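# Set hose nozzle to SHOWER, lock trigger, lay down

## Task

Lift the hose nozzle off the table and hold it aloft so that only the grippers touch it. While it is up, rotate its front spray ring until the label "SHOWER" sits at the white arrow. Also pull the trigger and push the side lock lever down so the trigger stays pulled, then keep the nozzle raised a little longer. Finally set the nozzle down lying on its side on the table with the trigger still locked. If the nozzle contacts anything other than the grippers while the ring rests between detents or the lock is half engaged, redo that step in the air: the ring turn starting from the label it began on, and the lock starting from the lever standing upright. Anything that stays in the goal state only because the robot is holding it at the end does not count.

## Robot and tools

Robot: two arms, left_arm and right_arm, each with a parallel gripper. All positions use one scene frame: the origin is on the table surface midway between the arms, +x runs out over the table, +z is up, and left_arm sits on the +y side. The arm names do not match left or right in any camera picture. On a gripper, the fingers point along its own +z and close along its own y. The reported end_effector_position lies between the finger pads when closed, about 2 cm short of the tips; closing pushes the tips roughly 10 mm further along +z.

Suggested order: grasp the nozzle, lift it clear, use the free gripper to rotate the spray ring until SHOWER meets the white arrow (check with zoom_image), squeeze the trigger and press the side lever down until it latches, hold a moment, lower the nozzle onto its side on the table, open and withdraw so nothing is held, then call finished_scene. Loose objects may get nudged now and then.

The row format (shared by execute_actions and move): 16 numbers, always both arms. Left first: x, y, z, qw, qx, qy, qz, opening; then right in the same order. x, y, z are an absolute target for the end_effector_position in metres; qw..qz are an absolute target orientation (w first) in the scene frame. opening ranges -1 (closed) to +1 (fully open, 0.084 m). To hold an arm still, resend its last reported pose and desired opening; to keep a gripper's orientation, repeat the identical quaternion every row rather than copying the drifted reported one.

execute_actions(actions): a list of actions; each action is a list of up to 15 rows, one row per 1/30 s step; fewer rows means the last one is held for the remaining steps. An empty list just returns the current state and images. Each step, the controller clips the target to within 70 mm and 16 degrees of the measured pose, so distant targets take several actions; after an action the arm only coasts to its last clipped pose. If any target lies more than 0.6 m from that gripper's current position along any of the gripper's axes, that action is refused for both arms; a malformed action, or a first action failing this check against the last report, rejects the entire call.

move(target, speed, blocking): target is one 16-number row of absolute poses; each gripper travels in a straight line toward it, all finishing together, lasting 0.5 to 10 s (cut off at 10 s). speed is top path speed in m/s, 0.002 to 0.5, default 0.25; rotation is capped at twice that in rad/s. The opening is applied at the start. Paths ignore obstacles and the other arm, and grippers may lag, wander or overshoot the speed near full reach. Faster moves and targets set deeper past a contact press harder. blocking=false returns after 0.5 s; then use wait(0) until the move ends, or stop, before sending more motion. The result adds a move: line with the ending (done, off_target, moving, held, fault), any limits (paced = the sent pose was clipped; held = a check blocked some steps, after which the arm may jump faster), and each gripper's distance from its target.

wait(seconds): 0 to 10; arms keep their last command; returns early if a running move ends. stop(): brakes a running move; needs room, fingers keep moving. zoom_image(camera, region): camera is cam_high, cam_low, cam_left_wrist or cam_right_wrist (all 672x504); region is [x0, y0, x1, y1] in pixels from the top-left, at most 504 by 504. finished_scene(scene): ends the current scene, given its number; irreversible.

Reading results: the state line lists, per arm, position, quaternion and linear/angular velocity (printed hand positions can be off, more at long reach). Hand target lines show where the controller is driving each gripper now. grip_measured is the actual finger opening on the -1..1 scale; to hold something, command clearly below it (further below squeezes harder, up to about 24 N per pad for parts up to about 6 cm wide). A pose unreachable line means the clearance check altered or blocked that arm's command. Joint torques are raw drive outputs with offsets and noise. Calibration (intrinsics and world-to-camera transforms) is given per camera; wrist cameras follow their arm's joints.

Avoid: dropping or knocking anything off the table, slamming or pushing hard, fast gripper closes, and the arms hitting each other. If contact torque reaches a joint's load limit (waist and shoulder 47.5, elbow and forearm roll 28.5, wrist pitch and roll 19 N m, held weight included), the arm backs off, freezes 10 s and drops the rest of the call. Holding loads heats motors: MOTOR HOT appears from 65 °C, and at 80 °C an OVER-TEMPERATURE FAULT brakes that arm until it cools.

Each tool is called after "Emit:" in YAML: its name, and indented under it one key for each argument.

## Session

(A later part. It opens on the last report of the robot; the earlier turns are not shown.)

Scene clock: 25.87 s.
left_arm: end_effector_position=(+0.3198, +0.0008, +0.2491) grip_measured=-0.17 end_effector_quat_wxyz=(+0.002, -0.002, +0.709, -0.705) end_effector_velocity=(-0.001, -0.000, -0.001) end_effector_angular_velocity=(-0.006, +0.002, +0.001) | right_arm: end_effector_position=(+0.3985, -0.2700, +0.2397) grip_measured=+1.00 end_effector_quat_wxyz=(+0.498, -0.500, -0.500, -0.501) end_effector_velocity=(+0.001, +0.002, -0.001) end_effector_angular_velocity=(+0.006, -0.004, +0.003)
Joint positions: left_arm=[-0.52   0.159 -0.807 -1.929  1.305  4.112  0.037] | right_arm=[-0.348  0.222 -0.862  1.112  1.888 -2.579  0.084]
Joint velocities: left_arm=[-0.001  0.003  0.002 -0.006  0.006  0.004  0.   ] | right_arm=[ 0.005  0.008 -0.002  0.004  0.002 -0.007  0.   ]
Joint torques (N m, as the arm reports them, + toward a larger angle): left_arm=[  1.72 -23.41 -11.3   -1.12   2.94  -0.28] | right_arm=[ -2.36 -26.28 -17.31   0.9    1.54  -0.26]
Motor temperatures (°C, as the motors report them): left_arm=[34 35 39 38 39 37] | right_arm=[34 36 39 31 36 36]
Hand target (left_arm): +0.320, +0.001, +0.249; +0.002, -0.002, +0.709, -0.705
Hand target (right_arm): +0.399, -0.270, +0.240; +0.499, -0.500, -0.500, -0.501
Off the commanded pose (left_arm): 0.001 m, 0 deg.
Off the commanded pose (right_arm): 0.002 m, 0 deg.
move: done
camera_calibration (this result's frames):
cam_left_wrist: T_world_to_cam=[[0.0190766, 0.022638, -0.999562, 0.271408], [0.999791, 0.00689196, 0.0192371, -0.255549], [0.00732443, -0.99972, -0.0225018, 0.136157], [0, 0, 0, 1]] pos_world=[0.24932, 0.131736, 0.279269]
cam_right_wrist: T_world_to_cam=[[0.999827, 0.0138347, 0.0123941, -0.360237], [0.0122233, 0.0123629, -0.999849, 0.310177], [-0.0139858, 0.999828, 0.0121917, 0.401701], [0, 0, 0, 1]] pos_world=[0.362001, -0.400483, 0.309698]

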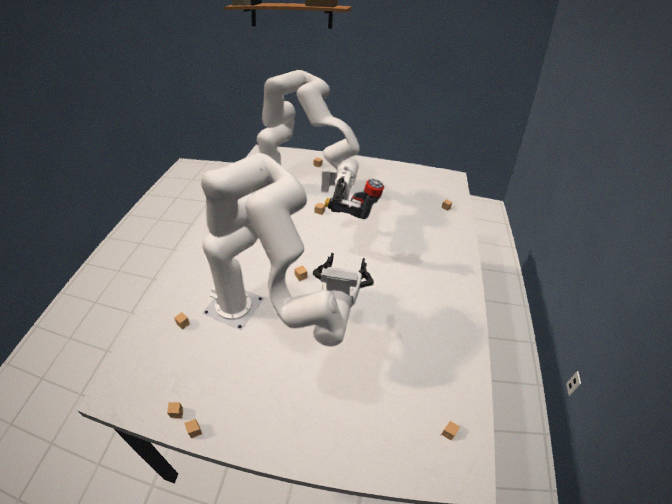

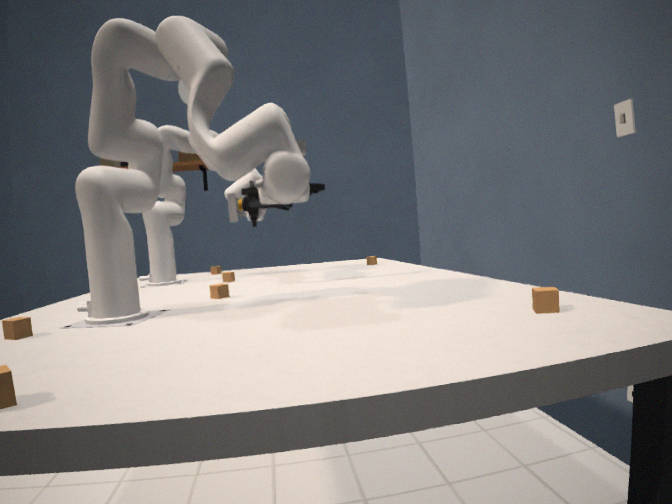

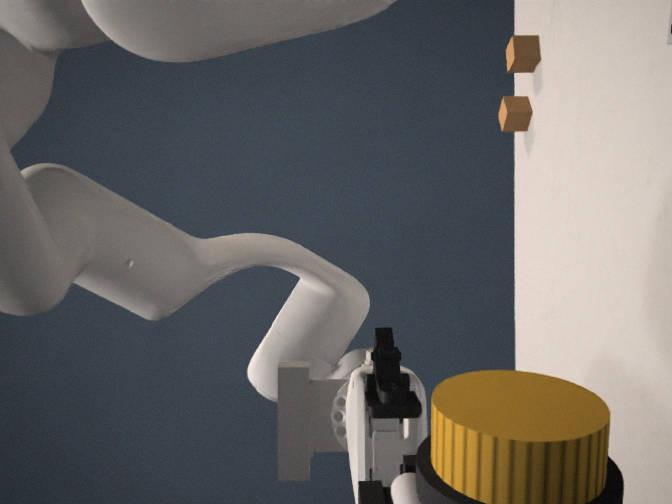

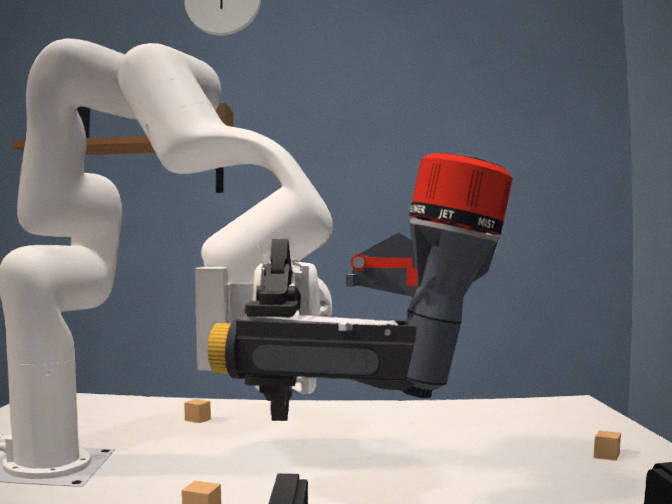

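Emit:
move:
  target: [0.32,0.0,0.25,0.147,0.025,0.707,-0.692,-1,0.41,-0.16,0.28,0.5,-0.5,-0.5,-0.5,1]
  speed: 0.15

Emit:
zoom_image:
  camera: "cam_high"
  region: [300, 160, 410, 260]

Scene clock: 30.43 s.
left_arm: end_effector_position=(+0.3199, +0.0001, +0.2499) grip_measured=-0.17 end_effector_quat_wxyz=(+0.146, +0.025, +0.707, -0.692) end_effector_velocity=(+0.001, +0.001, +0.000) end_effector_angular_velocity=(-0.001, -0.004, +0.005) | right_arm: end_effector_position=(+0.4095, -0.1603, +0.2799) grip_measured=+1.00 end_effector_quat_wxyz=(+0.500, -0.500, -0.500, -0.500) end_effector_velocity=(+0.001, +0.002, +0.001) end_effector_angular_velocity=(-0.001, -0.001, -0.000)
Joint positions: left_arm=[-0.593  0.074 -0.705 -2.152  1.188  4.44   0.037] | right_arm=[-0.064  0.026 -0.728  1.362  1.745 -2.457  0.084]
Joint velocities: left_arm=[ 0.    -0.001  0.002 -0.005 -0.001  0.006  0.   ] | right_arm=[ 0.005 -0.003  0.     0.004 -0.004  0.002 -0.   ]
Joint torques (N m, as the arm reports them, + toward a larger angle): left_arm=[  1.64 -21.66 -11.27  -0.87   3.11  -0.27] | right_arm=[ -2.51 -22.45 -19.47   1.24   1.37  -0.3 ]
Motor temperatures (°C, as the motors report them): left_arm=[34 35 39 38 39 37] | right_arm=[34 35 39 31 36 36]
Hand target (left_arm): +0.320, +0.000, +0.250; +0.147, +0.025, +0.707, -0.692
Hand target (right_arm): +0.410, -0.160, +0.280; +0.500, -0.500, -0.500, -0.500
Off the commanded pose (left_arm): 0.000 m, 0 deg.
Off the commanded pose (right_arm): 0.001 m, 0 deg.
move: done
camera_calibration (this result's frames):
cam_left_wrist: T_world_to_cam=[[0.252578, 0.0624649, -0.965558, 0.189011], [0.950843, 0.168763, 0.259647, -0.300176], [0.179169, -0.983675, -0.0167685, 0.0790412], [0, 0, 0, 1]] pos_world=[0.223518, 0.116603, 0.261766]
cam_right_wrist: T_world_to_cam=[[0.999817, 0.0162627, 0.0100538, -0.372251], [0.00982268, 0.0142294, -0.999851, 0.350138], [-0.0164033, 0.999766, 0.014067, 0.292077], [0, 0, 0, 1]] pos_world=[0.373535, -0.290937, 0.34972]

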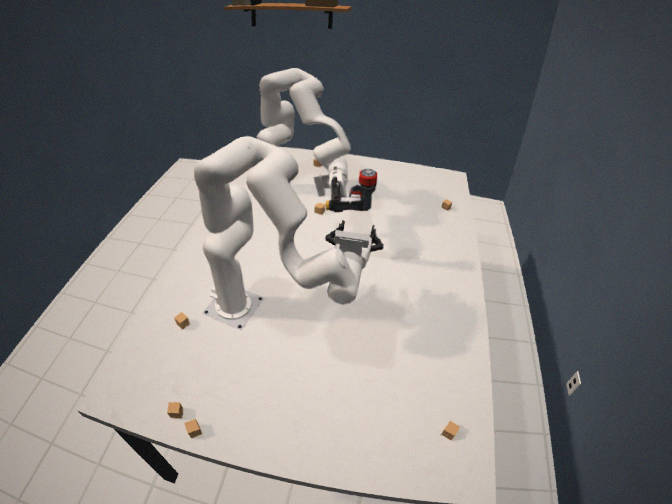

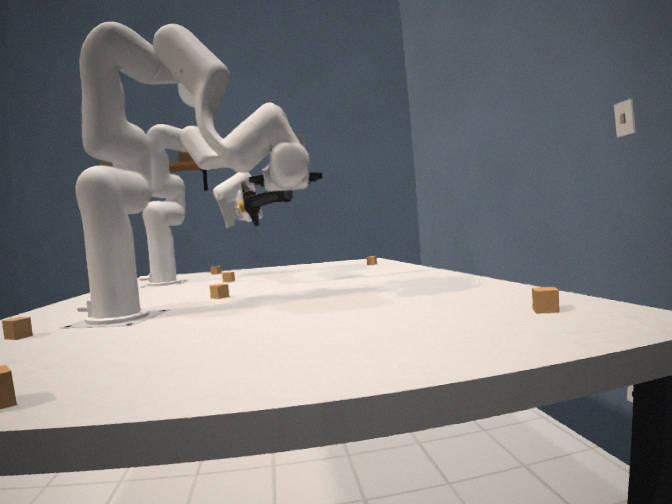

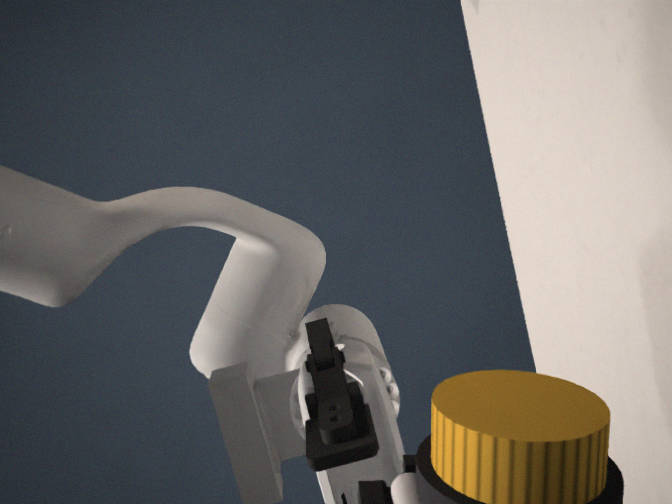

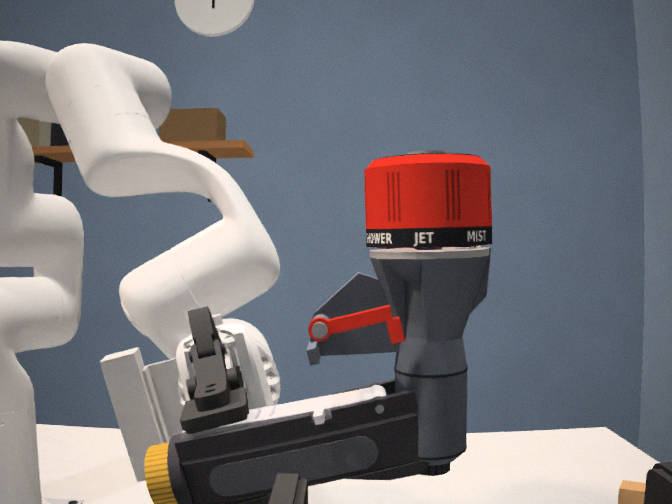

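Region (300, 160, 410, 260) of cam_high's 672x504 image, scaled by 4.582, with more detail than that image has; it fills the top 458 rows of this view, and the rest is white.

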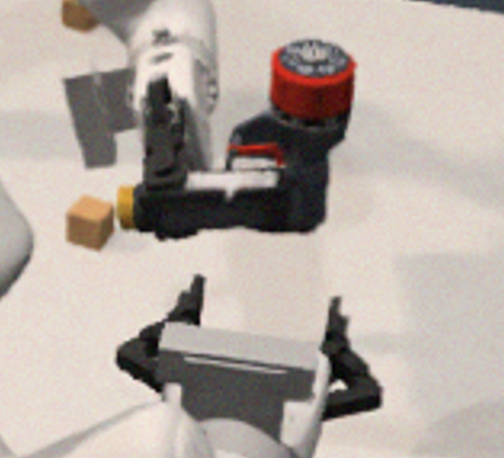

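Emit:
move:
  target: [0.32,0.0,0.25,0.147,0.025,0.707,-0.692,-1,0.424,-0.07,0.35,0.5,-0.5,-0.5,-0.5,1]
  speed: 0.12

Emit:
move:
  target: [0.32,0.0,0.25,0.147,0.025,0.707,-0.692,-1,0.424,-0.025,0.35,0.5,-0.5,-0.5,-0.5,1]
  speed: 0.03

Emit:
zoom_image:
  camera: "cam_high"
  region: [300, 150, 410, 240]

Emit:
zoom_image:
  camera: "cam_low"
  region: [220, 130, 340, 230]

Scene clock: 33.97 s.
left_arm: end_effector_position=(+0.3200, -0.0000, +0.2500) grip_measured=-0.17 end_effector_quat_wxyz=(+0.147, +0.025, +0.707, -0.692) end_effector_velocity=(-0.000, +0.000, -0.000) end_effector_angular_velocity=(-0.000, +0.000, -0.000) | right_arm: end_effector_position=(+0.4236, -0.0703, +0.3498) grip_measured=+1.00 end_effector_quat_wxyz=(+0.500, -0.500, -0.500, -0.500) end_effector_velocity=(+0.001, +0.002, +0.002) end_effector_angular_velocity=(-0.001, -0.002, -0.001)
Joint positions: left_arm=[-0.593  0.074 -0.706 -2.154  1.188  4.442  0.037] | right_arm=[ 0.202 -0.122 -0.76   1.569  1.574 -2.259  0.084]
Joint velocities: left_arm=[ 0.  0.  0.  0.  0. -0. -0.] | right_arm=[ 0.007 -0.001 -0.005  0.004 -0.006  0.004  0.   ]
Joint torques (N m, as the arm reports them, + toward a larger angle): left_arm=[  1.67 -21.78 -11.41  -0.85   2.92  -0.32] | right_arm=[ -2.24 -20.93 -22.08   1.72   1.4   -0.31]
Motor temperatures (°C, as the motors report them): left_arm=[34 34 39 38 39 37] | right_arm=[34 35 39 31 36 36]
Hand target (left_arm): +0.320, -0.000, +0.250; +0.147, +0.025, +0.707, -0.692
Hand target (right_arm): +0.424, -0.070, +0.350; +0.500, -0.500, -0.500, -0.500
Off the commanded pose (left_arm): 0.000 m, 0 deg.
Off the commanded pose (right_arm): 0.001 m, 0 deg.
move: done
camera_calibration (this result's frames):
cam_left_wrist: T_world_to_cam=[[0.253442, 0.0620549, -0.965358, 0.188734], [0.950521, 0.169366, 0.260434, -0.300339], [0.17966, -0.983598, -0.01606, 0.0785781], [0, 0, 0, 1]] pos_world=[0.223528, 0.116445, 0.261676]
cam_right_wrist: T_world_to_cam=[[0.99982, 0.0162502, 0.00977213, -0.388341], [0.00954098, 0.014242, -0.999853, 0.418754], [-0.016387, 0.999767, 0.0140844, 0.201398], [0, 0, 0, 1]] pos_world=[0.387577, -0.201005, 0.419651]

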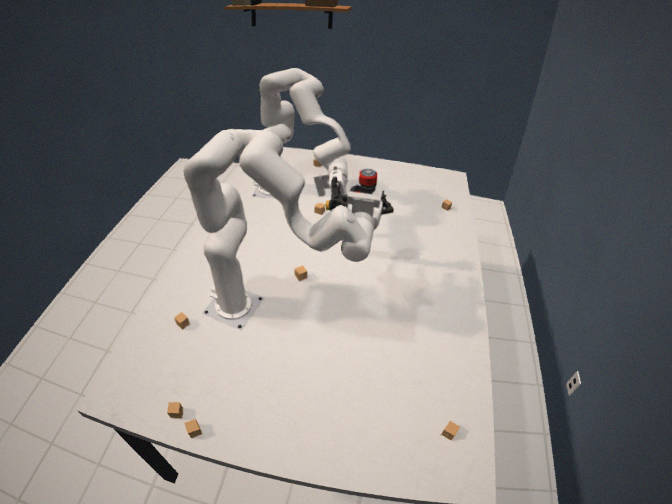

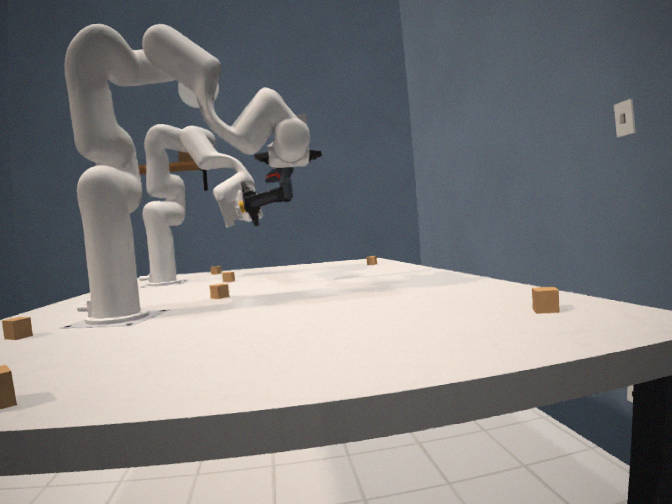

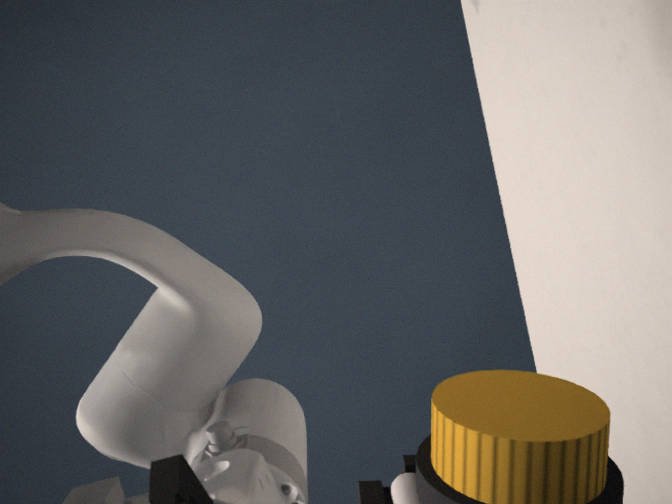

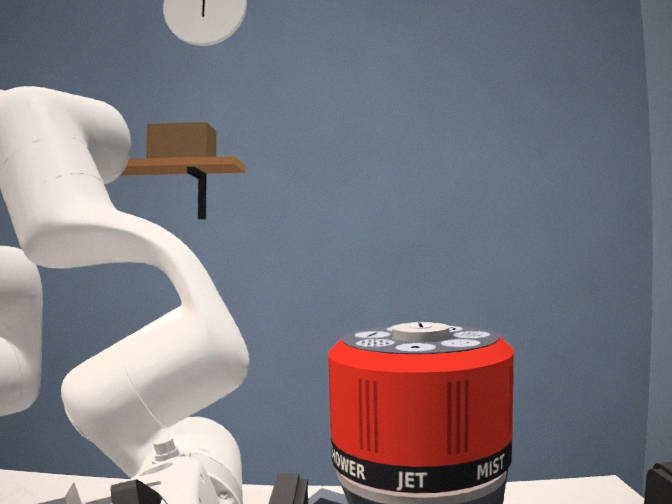

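Scene clock: 35.83 s.
left_arm: end_effector_position=(+0.3200, +0.0000, +0.2500) grip_measured=-0.17 end_effector_quat_wxyz=(+0.147, +0.025, +0.707, -0.692) end_effector_velocity=(+0.000, +0.000, -0.000) end_effector_angular_velocity=(+0.000, -0.000, +0.001) | right_arm: end_effector_position=(+0.4239, -0.0253, +0.3501) grip_measured=+1.00 end_effector_quat_wxyz=(+0.500, -0.500, -0.500, -0.500) end_effector_velocity=(+0.000, +0.002, -0.000) end_effector_angular_velocity=(-0.000, +0.001, -0.001)
Joint positions: left_arm=[-0.593  0.074 -0.706 -2.154  1.188  4.442  0.037] | right_arm=[ 0.337 -0.111 -0.773  1.654  1.47  -2.262  0.084]
Joint velocities: left_arm=[ 0.001  0.    -0.     0.    -0.001 -0.     0.   ] | right_arm=[ 0.005  0.002 -0.001  0.004 -0.005 -0.    -0.   ]
Joint torques (N m, as the arm reports them, + toward a larger angle): left_arm=[  1.85 -21.67 -11.22  -0.85   2.98  -0.33] | right_arm=[ -2.33 -22.21 -22.49   1.11   1.1   -0.12]
Motor temperatures (°C, as the motors report them): left_arm=[34 34 39 38 39 37] | right_arm=[34 35 39 31 36 36]
Hand target (left_arm): +0.320, -0.000, +0.250; +0.147, +0.025, +0.707, -0.692
Hand target (right_arm): +0.424, -0.025, +0.350; +0.500, -0.500, -0.500, -0.500
Off the commanded pose (left_arm): 0.000 m, 0 deg.
Off the commanded pose (right_arm): 0.000 m, 0 deg.
move: done
camera_calibration (this result's frames):
cam_left_wrist: T_world_to_cam=[[0.253446, 0.0620527, -0.965357, 0.188732], [0.950519, 0.169367, 0.260438, -0.300341], [0.17966, -0.983598, -0.0160569, 0.0785772], [0, 0, 0, 1]] pos_world=[0.223529, 0.116445, 0.261676]
cam_right_wrist: T_world_to_cam=[[0.999814, 0.0164367, 0.0100507, -0.389471], [0.00982109, 0.0139921, -0.999854, 0.41824], [-0.0165749, 0.999767, 0.013828, 0.156512], [0, 0, 0, 1]] pos_world=[0.387886, -0.155926, 0.419929]

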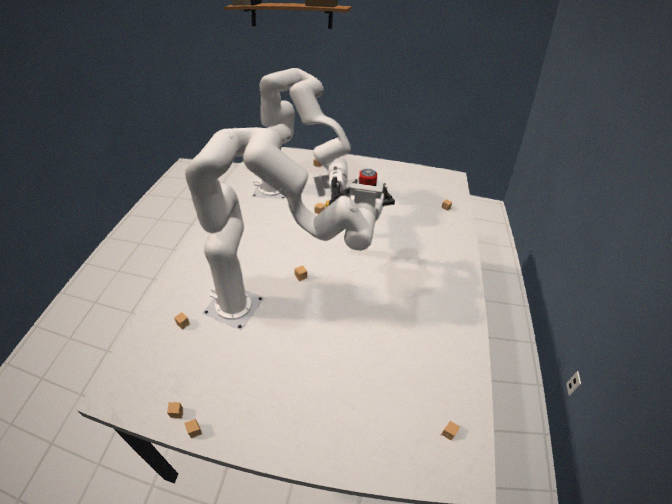

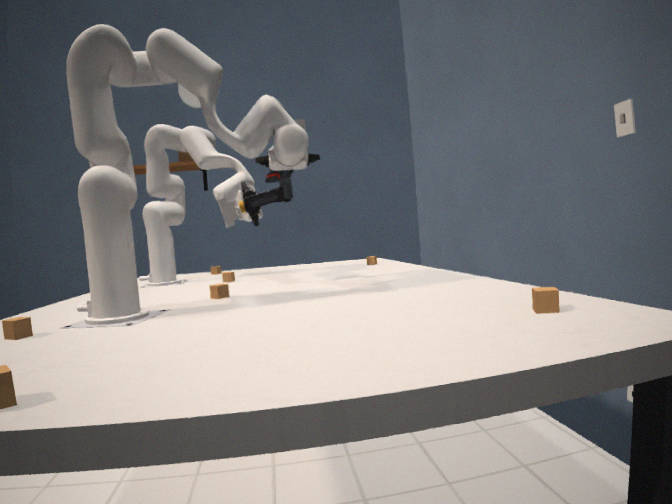

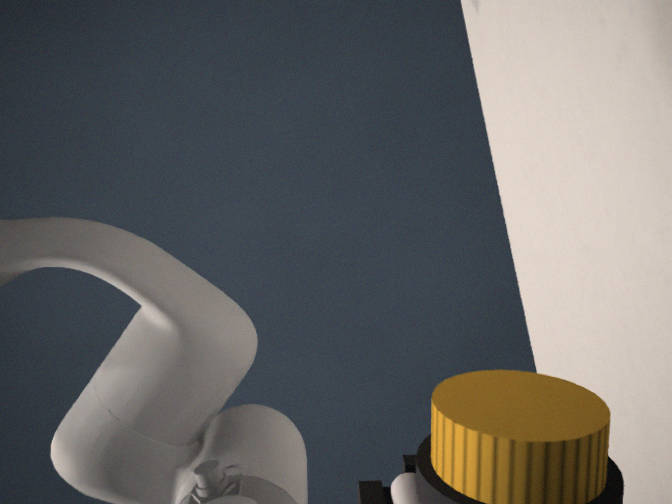

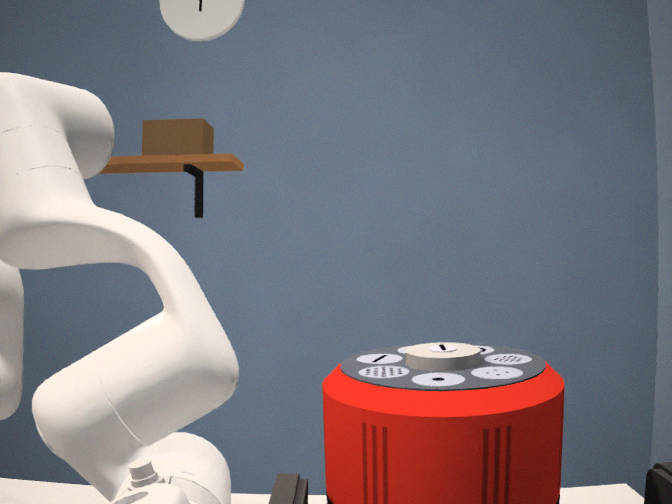

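Region (300, 150, 410, 240) of cam_high's 672x504 image, scaled by 4.582, with more detail than that image has; it fills the top 412 rows of this view, and the rest is white.

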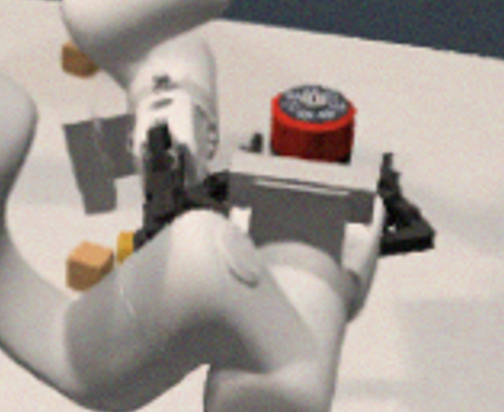

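Region (220, 130, 340, 230) of cam_low's 672x504 image, scaled by 4.200, with more detail than that image has.

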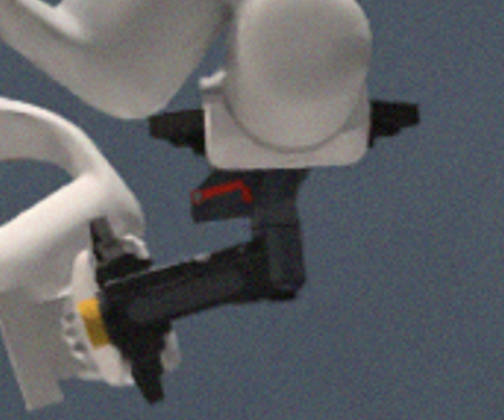

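Emit:
move:
  target: [0.32,0.0,0.25,0.147,0.025,0.707,-0.692,-1,0.426,-0.032,0.35,0.5,-0.5,-0.5,-0.5,1]
  speed: 0.03

Emit:
move:
  target: [0.32,0.0,0.25,0.147,0.025,0.707,-0.692,-1,0.426,-0.032,0.328,0.5,-0.5,-0.5,-0.5,1]
  speed: 0.015

Emit:
zoom_image:
  camera: "cam_low"
  region: [220, 130, 340, 230]

Scene clock: 37.77 s.
left_arm: end_effector_position=(+0.3200, +0.0000, +0.2500) grip_measured=-0.17 end_effector_quat_wxyz=(+0.147, +0.025, +0.707, -0.692) end_effector_velocity=(+0.001, +0.000, +0.000) end_effector_angular_velocity=(-0.000, -0.001, +0.001) | right_arm: end_effector_position=(+0.4260, -0.0318, +0.3500) grip_measured=+1.00 end_effector_quat_wxyz=(+0.500, -0.500, -0.500, -0.500) end_effector_velocity=(+0.000, -0.002, +0.000) end_effector_angular_velocity=(+0.000, -0.001, +0.001)
Joint positions: left_arm=[-0.593  0.074 -0.706 -2.154  1.188  4.442  0.037] | right_arm=[ 0.317 -0.107 -0.777  1.641  1.485 -2.261  0.084]
Joint velocities: left_arm=[ 0.001 -0.    -0.     0.     0.     0.    -0.   ] | right_arm=[-0.006  0.001 -0.001 -0.005  0.006  0.    -0.   ]
Joint torques (N m, as the arm reports them, + toward a larger angle): left_arm=[  1.77 -21.71 -11.21  -0.87   2.99  -0.31] | right_arm=[ -2.76 -21.83 -22.89   1.13   1.15  -0.18]
Motor temperatures (°C, as the motors report them): left_arm=[34 34 39 38 39 37] | right_arm=[34 35 39 31 36 36]
Hand target (left_arm): +0.320, -0.000, +0.250; +0.147, +0.025, +0.707, -0.692
Hand target (right_arm): +0.426, -0.032, +0.350; +0.500, -0.500, -0.500, -0.500
Off the commanded pose (left_arm): 0.000 m, 0 deg.
Off the commanded pose (right_arm): 0.000 m, 0 deg.
move: done
camera_calibration (this result's frames):
cam_left_wrist: T_world_to_cam=[[0.253446, 0.0620527, -0.965357, 0.188732], [0.950519, 0.169367, 0.260437, -0.300341], [0.17966, -0.983598, -0.016057, 0.0785773], [0, 0, 0, 1]] pos_world=[0.223529, 0.116445, 0.261676]
cam_right_wrist: T_world_to_cam=[[0.999815, 0.0164054, 0.0100428, -0.391469], [0.00981725, 0.0137736, -0.999857, 0.418247], [-0.0165413, 0.999771, 0.01361, 0.163127], [0, 0, 0, 1]] pos_world=[0.389989, -0.162428, 0.419898]

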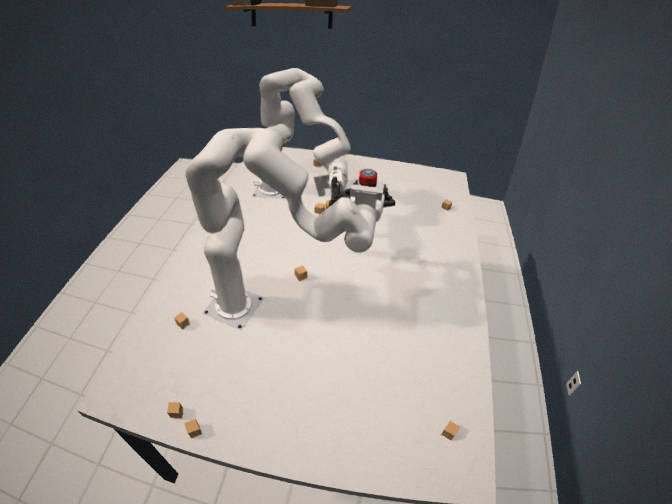

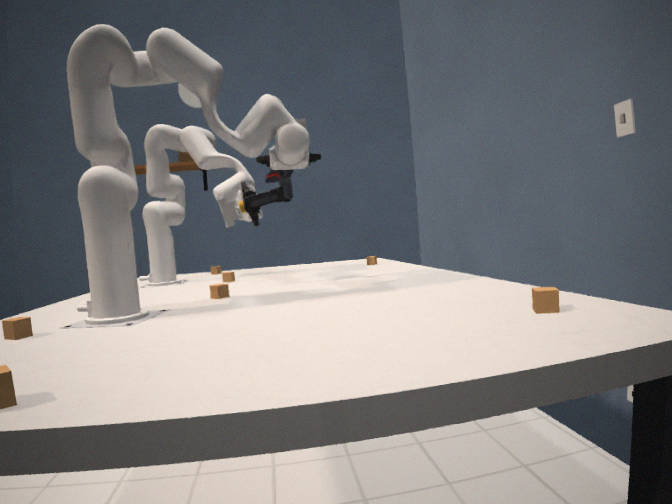

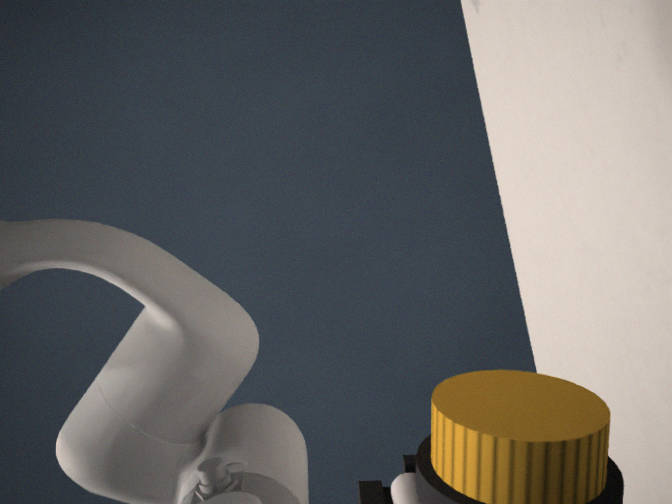

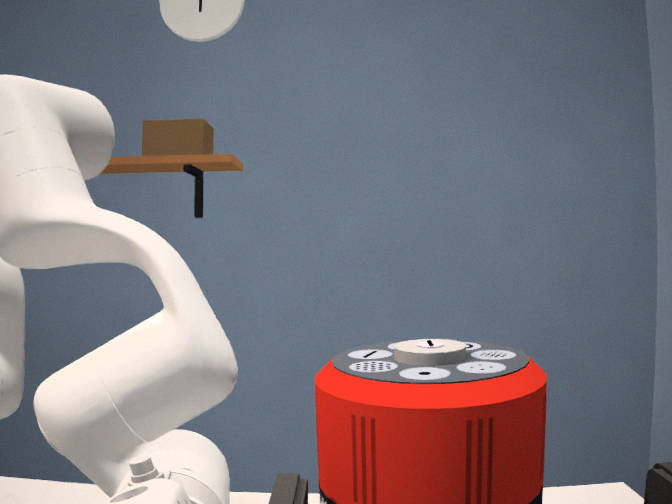

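Scene clock: 39.53 s.
left_arm: end_effector_position=(+0.3199, -0.0001, +0.2501) grip_measured=-0.17 end_effector_quat_wxyz=(+0.147, +0.025, +0.707, -0.692) end_effector_velocity=(+0.001, +0.001, +0.000) end_effector_angular_velocity=(-0.000, -0.000, +0.003) | right_arm: end_effector_position=(+0.4261, -0.0320, +0.3282) grip_measured=+1.00 end_effector_quat_wxyz=(+0.500, -0.500, -0.500, -0.500) end_effector_velocity=(-0.000, +0.000, -0.002) end_effector_angular_velocity=(-0.000, -0.000, +0.001)
Joint positions: left_arm=[-0.593  0.074 -0.706 -2.154  1.188  4.442  0.037] | right_arm=[ 0.316 -0.065 -0.763  1.645  1.49  -2.317  0.084]
Joint velocities: left_arm=[ 0.003 -0.    -0.    -0.001 -0.     0.    -0.   ] | right_arm=[ 0.     0.004  0.001 -0.     0.001 -0.005 -0.   ]
Joint torques (N m, as the arm reports them, + toward a larger angle): left_arm=[  2.06 -22.6  -12.06  -1.25   3.39  -0.17] | right_arm=[ -2.   -21.14 -20.88   0.24   1.12  -0.24]
Motor temperatures (°C, as the motors report them): left_arm=[34 34 39 38 39 37] | right_arm=[34 35 40 31 36 36]
Hand target (left_arm): +0.320, +0.000, +0.250; +0.147, +0.025, +0.707, -0.692
Hand target (right_arm): +0.426, -0.032, +0.328; +0.500, -0.500, -0.500, -0.500
Off the commanded pose (left_arm): 0.000 m, 0 deg.
Off the commanded pose (right_arm): 0.000 m, 0 deg.
move: done
camera_calibration (this result's frames):
cam_left_wrist: T_world_to_cam=[[0.253586, 0.0619004, -0.96533, 0.188752], [0.950524, 0.169178, 0.260545, -0.300314], [0.17944, -0.98364, -0.0159367, 0.0785651], [0, 0, 0, 1]] pos_world=[0.223493, 0.116402, 0.261705]
cam_right_wrist: T_world_to_cam=[[0.999815, 0.0163961, 0.0100478, -0.39134], [0.00982268, 0.0137528, -0.999857, 0.396432], [-0.016532, 0.999771, 0.0135892, 0.163657], [0, 0, 0, 1]] pos_world=[0.390079, -0.162655, 0.398083]

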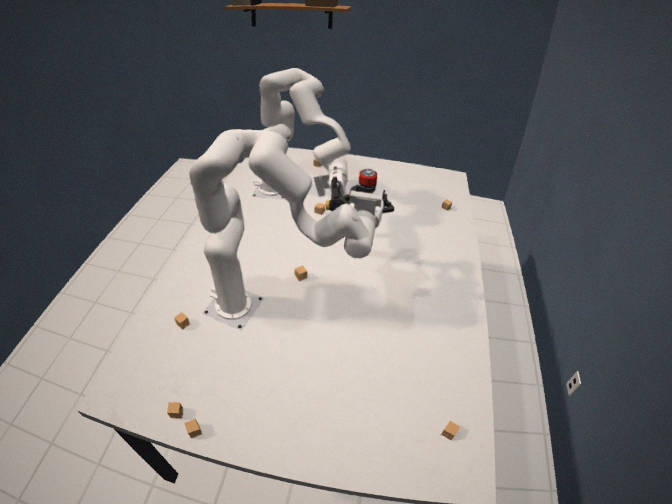

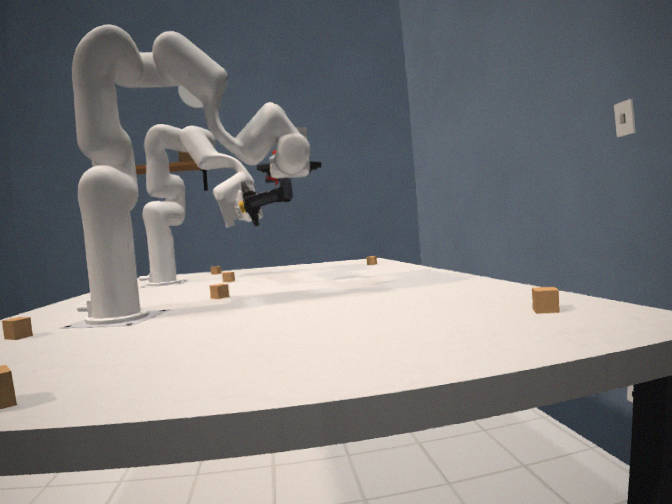

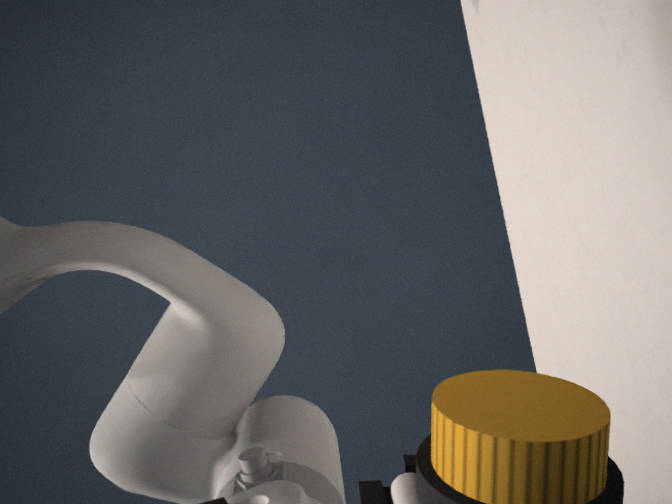

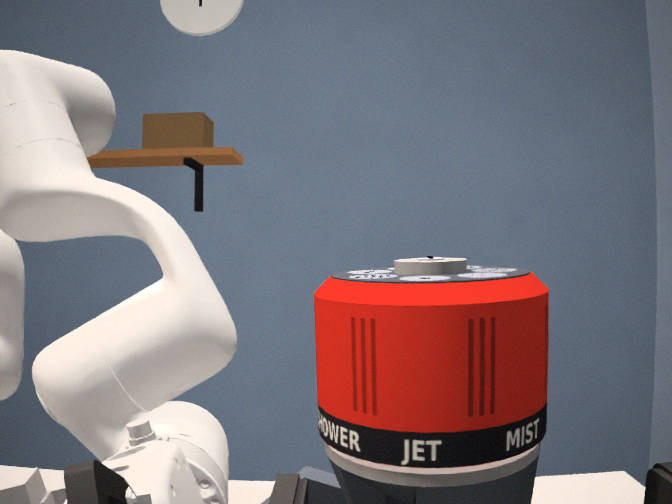

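Region (220, 130, 340, 230) of cam_low's 672x504 image, scaled by 4.200, with more detail than that image has.

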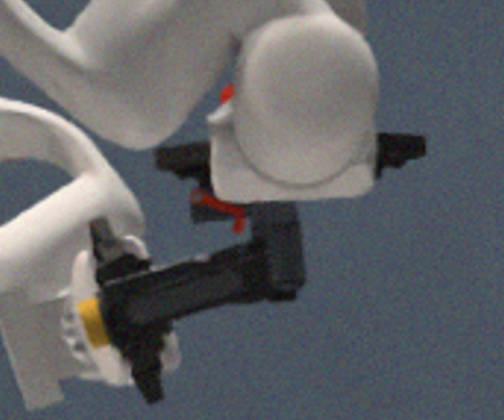

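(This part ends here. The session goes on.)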